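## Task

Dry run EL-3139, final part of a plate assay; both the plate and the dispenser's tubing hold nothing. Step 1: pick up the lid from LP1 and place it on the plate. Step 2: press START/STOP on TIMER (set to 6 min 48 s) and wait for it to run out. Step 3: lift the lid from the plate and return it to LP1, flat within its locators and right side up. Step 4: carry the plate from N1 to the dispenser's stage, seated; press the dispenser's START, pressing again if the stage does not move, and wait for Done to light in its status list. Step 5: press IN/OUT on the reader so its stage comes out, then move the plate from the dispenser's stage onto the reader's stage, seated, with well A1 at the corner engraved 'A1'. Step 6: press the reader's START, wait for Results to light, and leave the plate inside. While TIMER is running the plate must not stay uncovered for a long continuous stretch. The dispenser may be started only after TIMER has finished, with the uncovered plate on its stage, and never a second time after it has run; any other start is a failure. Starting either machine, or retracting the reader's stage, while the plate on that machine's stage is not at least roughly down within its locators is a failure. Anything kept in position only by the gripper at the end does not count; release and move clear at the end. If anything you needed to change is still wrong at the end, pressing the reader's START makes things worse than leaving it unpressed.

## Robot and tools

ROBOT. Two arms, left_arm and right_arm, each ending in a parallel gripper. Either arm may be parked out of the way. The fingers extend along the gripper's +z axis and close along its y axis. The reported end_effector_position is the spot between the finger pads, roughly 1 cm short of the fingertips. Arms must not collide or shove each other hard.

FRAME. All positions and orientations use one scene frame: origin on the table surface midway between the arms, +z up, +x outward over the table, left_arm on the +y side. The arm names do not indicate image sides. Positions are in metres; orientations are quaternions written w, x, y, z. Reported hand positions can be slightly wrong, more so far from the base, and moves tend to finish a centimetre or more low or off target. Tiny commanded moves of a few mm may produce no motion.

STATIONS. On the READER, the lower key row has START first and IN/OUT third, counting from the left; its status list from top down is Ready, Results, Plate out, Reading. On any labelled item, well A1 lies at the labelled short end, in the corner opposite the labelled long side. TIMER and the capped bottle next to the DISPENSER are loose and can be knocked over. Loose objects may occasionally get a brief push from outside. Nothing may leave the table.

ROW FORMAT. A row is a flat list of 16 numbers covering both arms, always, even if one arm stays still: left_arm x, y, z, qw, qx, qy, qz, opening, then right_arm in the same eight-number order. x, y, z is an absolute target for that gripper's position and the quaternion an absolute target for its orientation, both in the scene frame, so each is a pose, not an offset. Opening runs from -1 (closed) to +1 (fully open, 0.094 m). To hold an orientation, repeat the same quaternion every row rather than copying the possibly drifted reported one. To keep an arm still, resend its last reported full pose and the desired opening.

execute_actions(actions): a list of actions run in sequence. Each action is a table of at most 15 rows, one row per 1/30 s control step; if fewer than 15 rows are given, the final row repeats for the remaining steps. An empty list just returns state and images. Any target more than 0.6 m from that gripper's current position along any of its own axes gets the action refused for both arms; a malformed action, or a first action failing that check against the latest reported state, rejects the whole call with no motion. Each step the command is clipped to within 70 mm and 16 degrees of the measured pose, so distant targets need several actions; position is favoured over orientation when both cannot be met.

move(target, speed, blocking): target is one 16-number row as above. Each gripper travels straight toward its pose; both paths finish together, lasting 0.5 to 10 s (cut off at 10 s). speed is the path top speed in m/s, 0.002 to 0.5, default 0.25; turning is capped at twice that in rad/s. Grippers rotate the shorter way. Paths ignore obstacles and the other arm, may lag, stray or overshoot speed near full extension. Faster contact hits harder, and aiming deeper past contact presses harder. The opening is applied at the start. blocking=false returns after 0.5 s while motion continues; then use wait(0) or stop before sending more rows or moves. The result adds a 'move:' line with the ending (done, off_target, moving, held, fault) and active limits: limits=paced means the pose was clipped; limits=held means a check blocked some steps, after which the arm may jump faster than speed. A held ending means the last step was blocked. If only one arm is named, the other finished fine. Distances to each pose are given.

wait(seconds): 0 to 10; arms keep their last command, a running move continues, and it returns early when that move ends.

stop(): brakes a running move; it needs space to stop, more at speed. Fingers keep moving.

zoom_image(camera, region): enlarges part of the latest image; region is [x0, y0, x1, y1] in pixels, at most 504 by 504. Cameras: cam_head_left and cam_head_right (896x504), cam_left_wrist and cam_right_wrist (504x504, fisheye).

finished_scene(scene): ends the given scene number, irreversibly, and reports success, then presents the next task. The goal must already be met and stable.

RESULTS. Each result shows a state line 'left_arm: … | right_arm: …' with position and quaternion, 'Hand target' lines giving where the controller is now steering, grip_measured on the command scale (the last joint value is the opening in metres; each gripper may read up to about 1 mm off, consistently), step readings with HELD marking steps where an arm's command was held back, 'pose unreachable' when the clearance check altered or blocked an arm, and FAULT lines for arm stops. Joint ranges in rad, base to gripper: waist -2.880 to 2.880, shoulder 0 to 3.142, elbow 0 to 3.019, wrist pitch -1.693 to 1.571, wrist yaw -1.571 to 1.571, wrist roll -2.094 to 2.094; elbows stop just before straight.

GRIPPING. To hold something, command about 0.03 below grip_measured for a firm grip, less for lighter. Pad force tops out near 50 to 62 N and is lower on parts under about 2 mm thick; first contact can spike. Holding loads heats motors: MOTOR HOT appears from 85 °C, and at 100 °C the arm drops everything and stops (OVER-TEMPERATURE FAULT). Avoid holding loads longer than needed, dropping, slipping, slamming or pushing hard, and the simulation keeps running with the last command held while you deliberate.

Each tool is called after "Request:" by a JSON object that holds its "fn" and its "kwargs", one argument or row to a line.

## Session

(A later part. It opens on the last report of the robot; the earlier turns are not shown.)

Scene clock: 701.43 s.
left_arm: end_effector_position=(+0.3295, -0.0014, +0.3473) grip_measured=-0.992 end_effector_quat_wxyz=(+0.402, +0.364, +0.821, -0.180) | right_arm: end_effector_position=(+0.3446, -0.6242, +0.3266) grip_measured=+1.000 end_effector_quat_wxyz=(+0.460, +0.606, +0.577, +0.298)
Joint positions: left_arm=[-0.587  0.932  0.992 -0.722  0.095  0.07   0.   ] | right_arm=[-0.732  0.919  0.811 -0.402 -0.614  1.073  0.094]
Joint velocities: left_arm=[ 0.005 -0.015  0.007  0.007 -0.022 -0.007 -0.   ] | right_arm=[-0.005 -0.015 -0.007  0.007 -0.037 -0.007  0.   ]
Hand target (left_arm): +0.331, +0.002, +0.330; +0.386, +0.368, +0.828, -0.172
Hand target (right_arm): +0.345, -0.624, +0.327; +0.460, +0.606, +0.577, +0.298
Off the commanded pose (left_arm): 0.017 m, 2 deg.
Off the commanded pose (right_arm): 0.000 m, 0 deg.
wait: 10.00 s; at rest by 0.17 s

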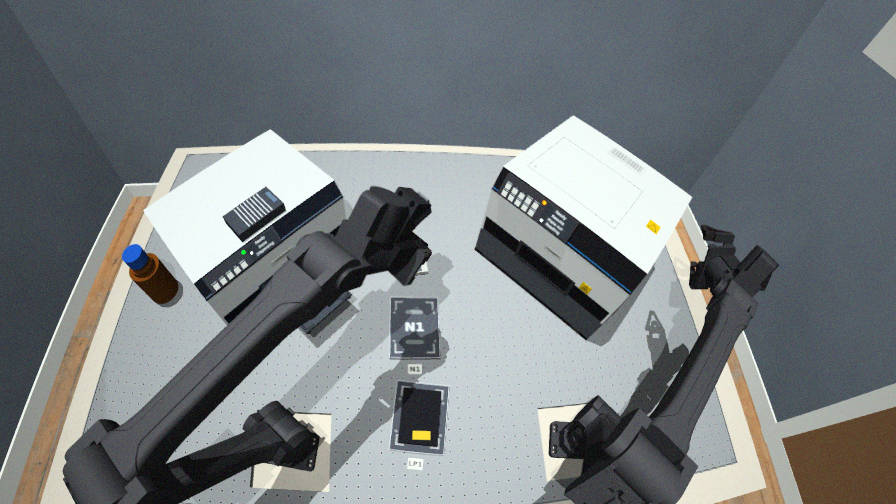

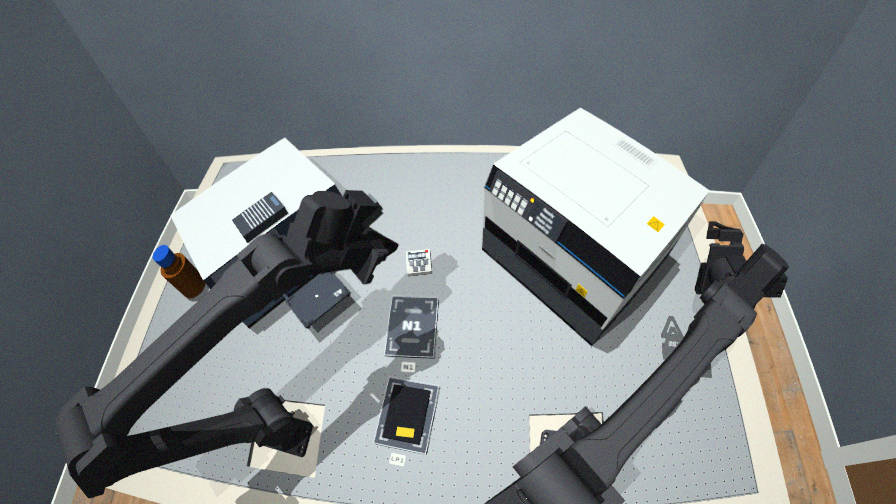

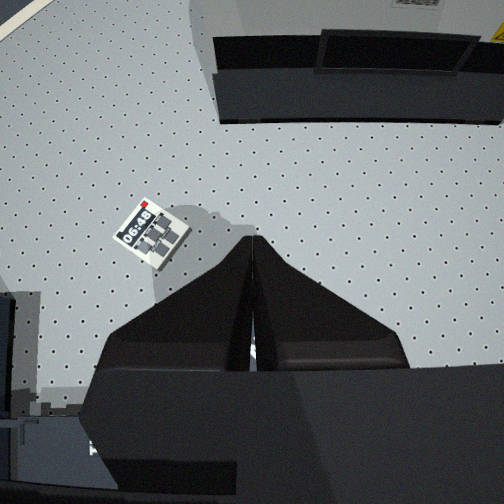

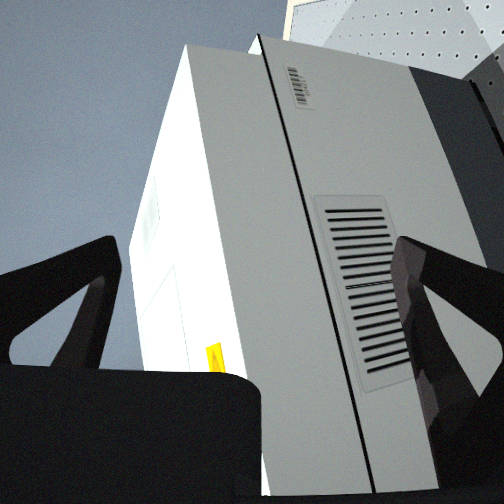

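Request:
{"fn": "wait", "kwargs": {
  "seconds": 10
}}

Request:
{"fn": "zoom_image", "kwargs": {
  "camera": "cam_head_left",
  "region": [525,190,585,250]
}}

Scene clock: 712.50 s.
left_arm: end_effector_position=(+0.3295, -0.0014, +0.3473) grip_measured=-0.992 end_effector_quat_wxyz=(+0.402, +0.364, +0.821, -0.180) | right_arm: end_effector_position=(+0.3446, -0.6242, +0.3266) grip_measured=+1.000 end_effector_quat_wxyz=(+0.460, +0.606, +0.577, +0.298)
Joint positions: left_arm=[-0.587  0.932  0.992 -0.722  0.095  0.07   0.   ] | right_arm=[-0.732  0.919  0.811 -0.402 -0.614  1.073  0.094]
Joint velocities: left_arm=[-0.015 -0.005 -0.002 -0.007  0.022  0.037 -0.001] | right_arm=[ 0.005  0.005 -0.002  0.012 -0.081 -0.022  0.   ]
Hand target (left_arm): +0.331, +0.002, +0.330; +0.386, +0.368, +0.828, -0.172
Hand target (right_arm): +0.345, -0.624, +0.327; +0.460, +0.606, +0.577, +0.298
Off the commanded pose (left_arm): 0.017 m, 2 deg.
Off the commanded pose (right_arm): 0.000 m, 0 deg.
wait: 10.00 s; at rest from the start

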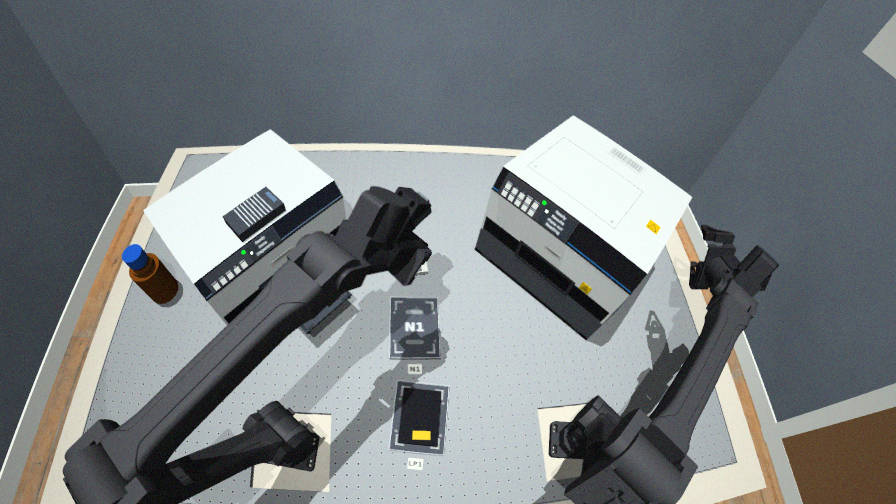

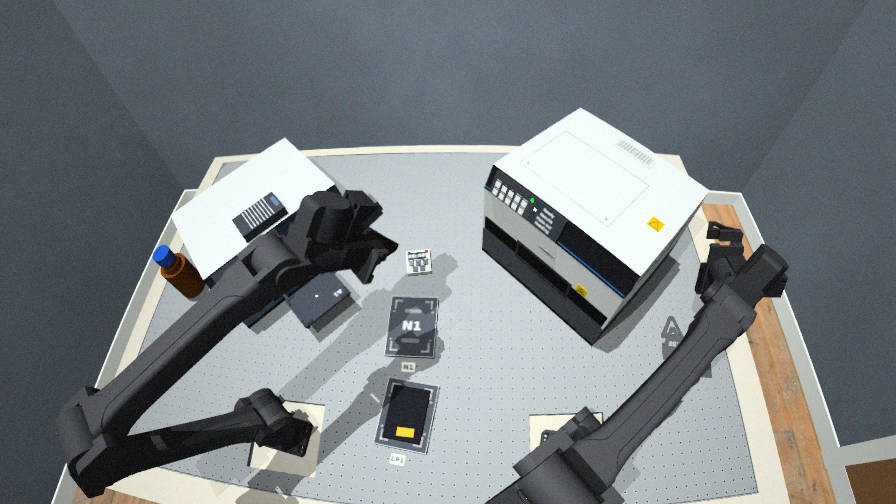

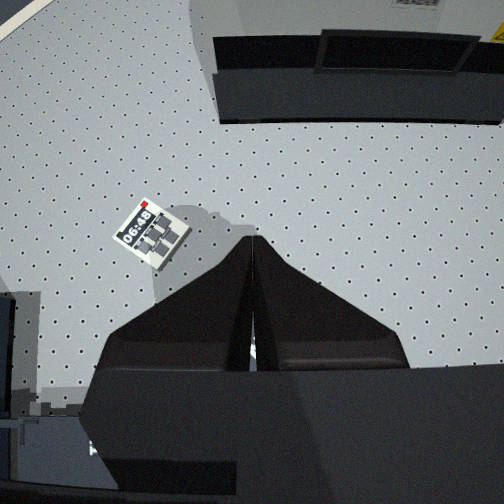

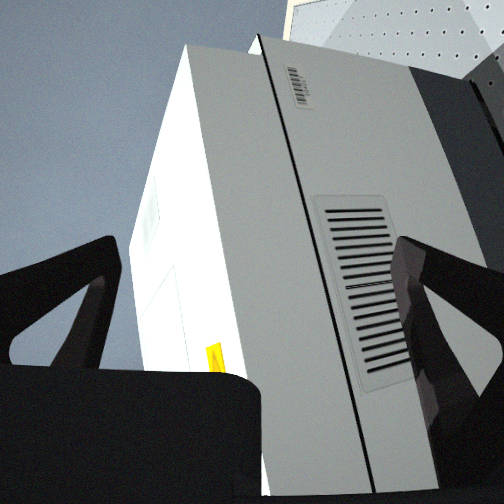

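Region (525, 190, 585, 250) of cam_head_left's 896x504 image, scaled by 8.400, with more detail than that image has.

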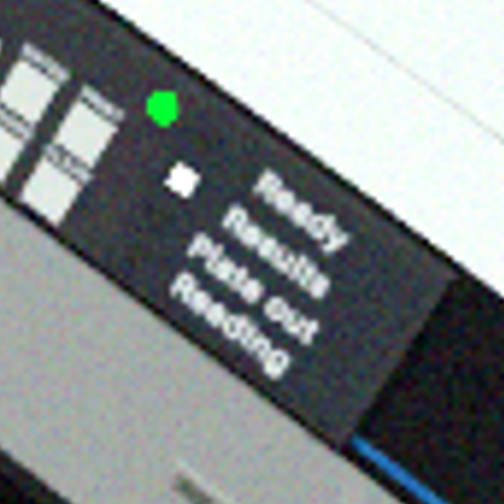

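Request:
{"fn": "finished_scene", "kwargs": {
  "scene": 2
}}

The scene is finished: the task was done.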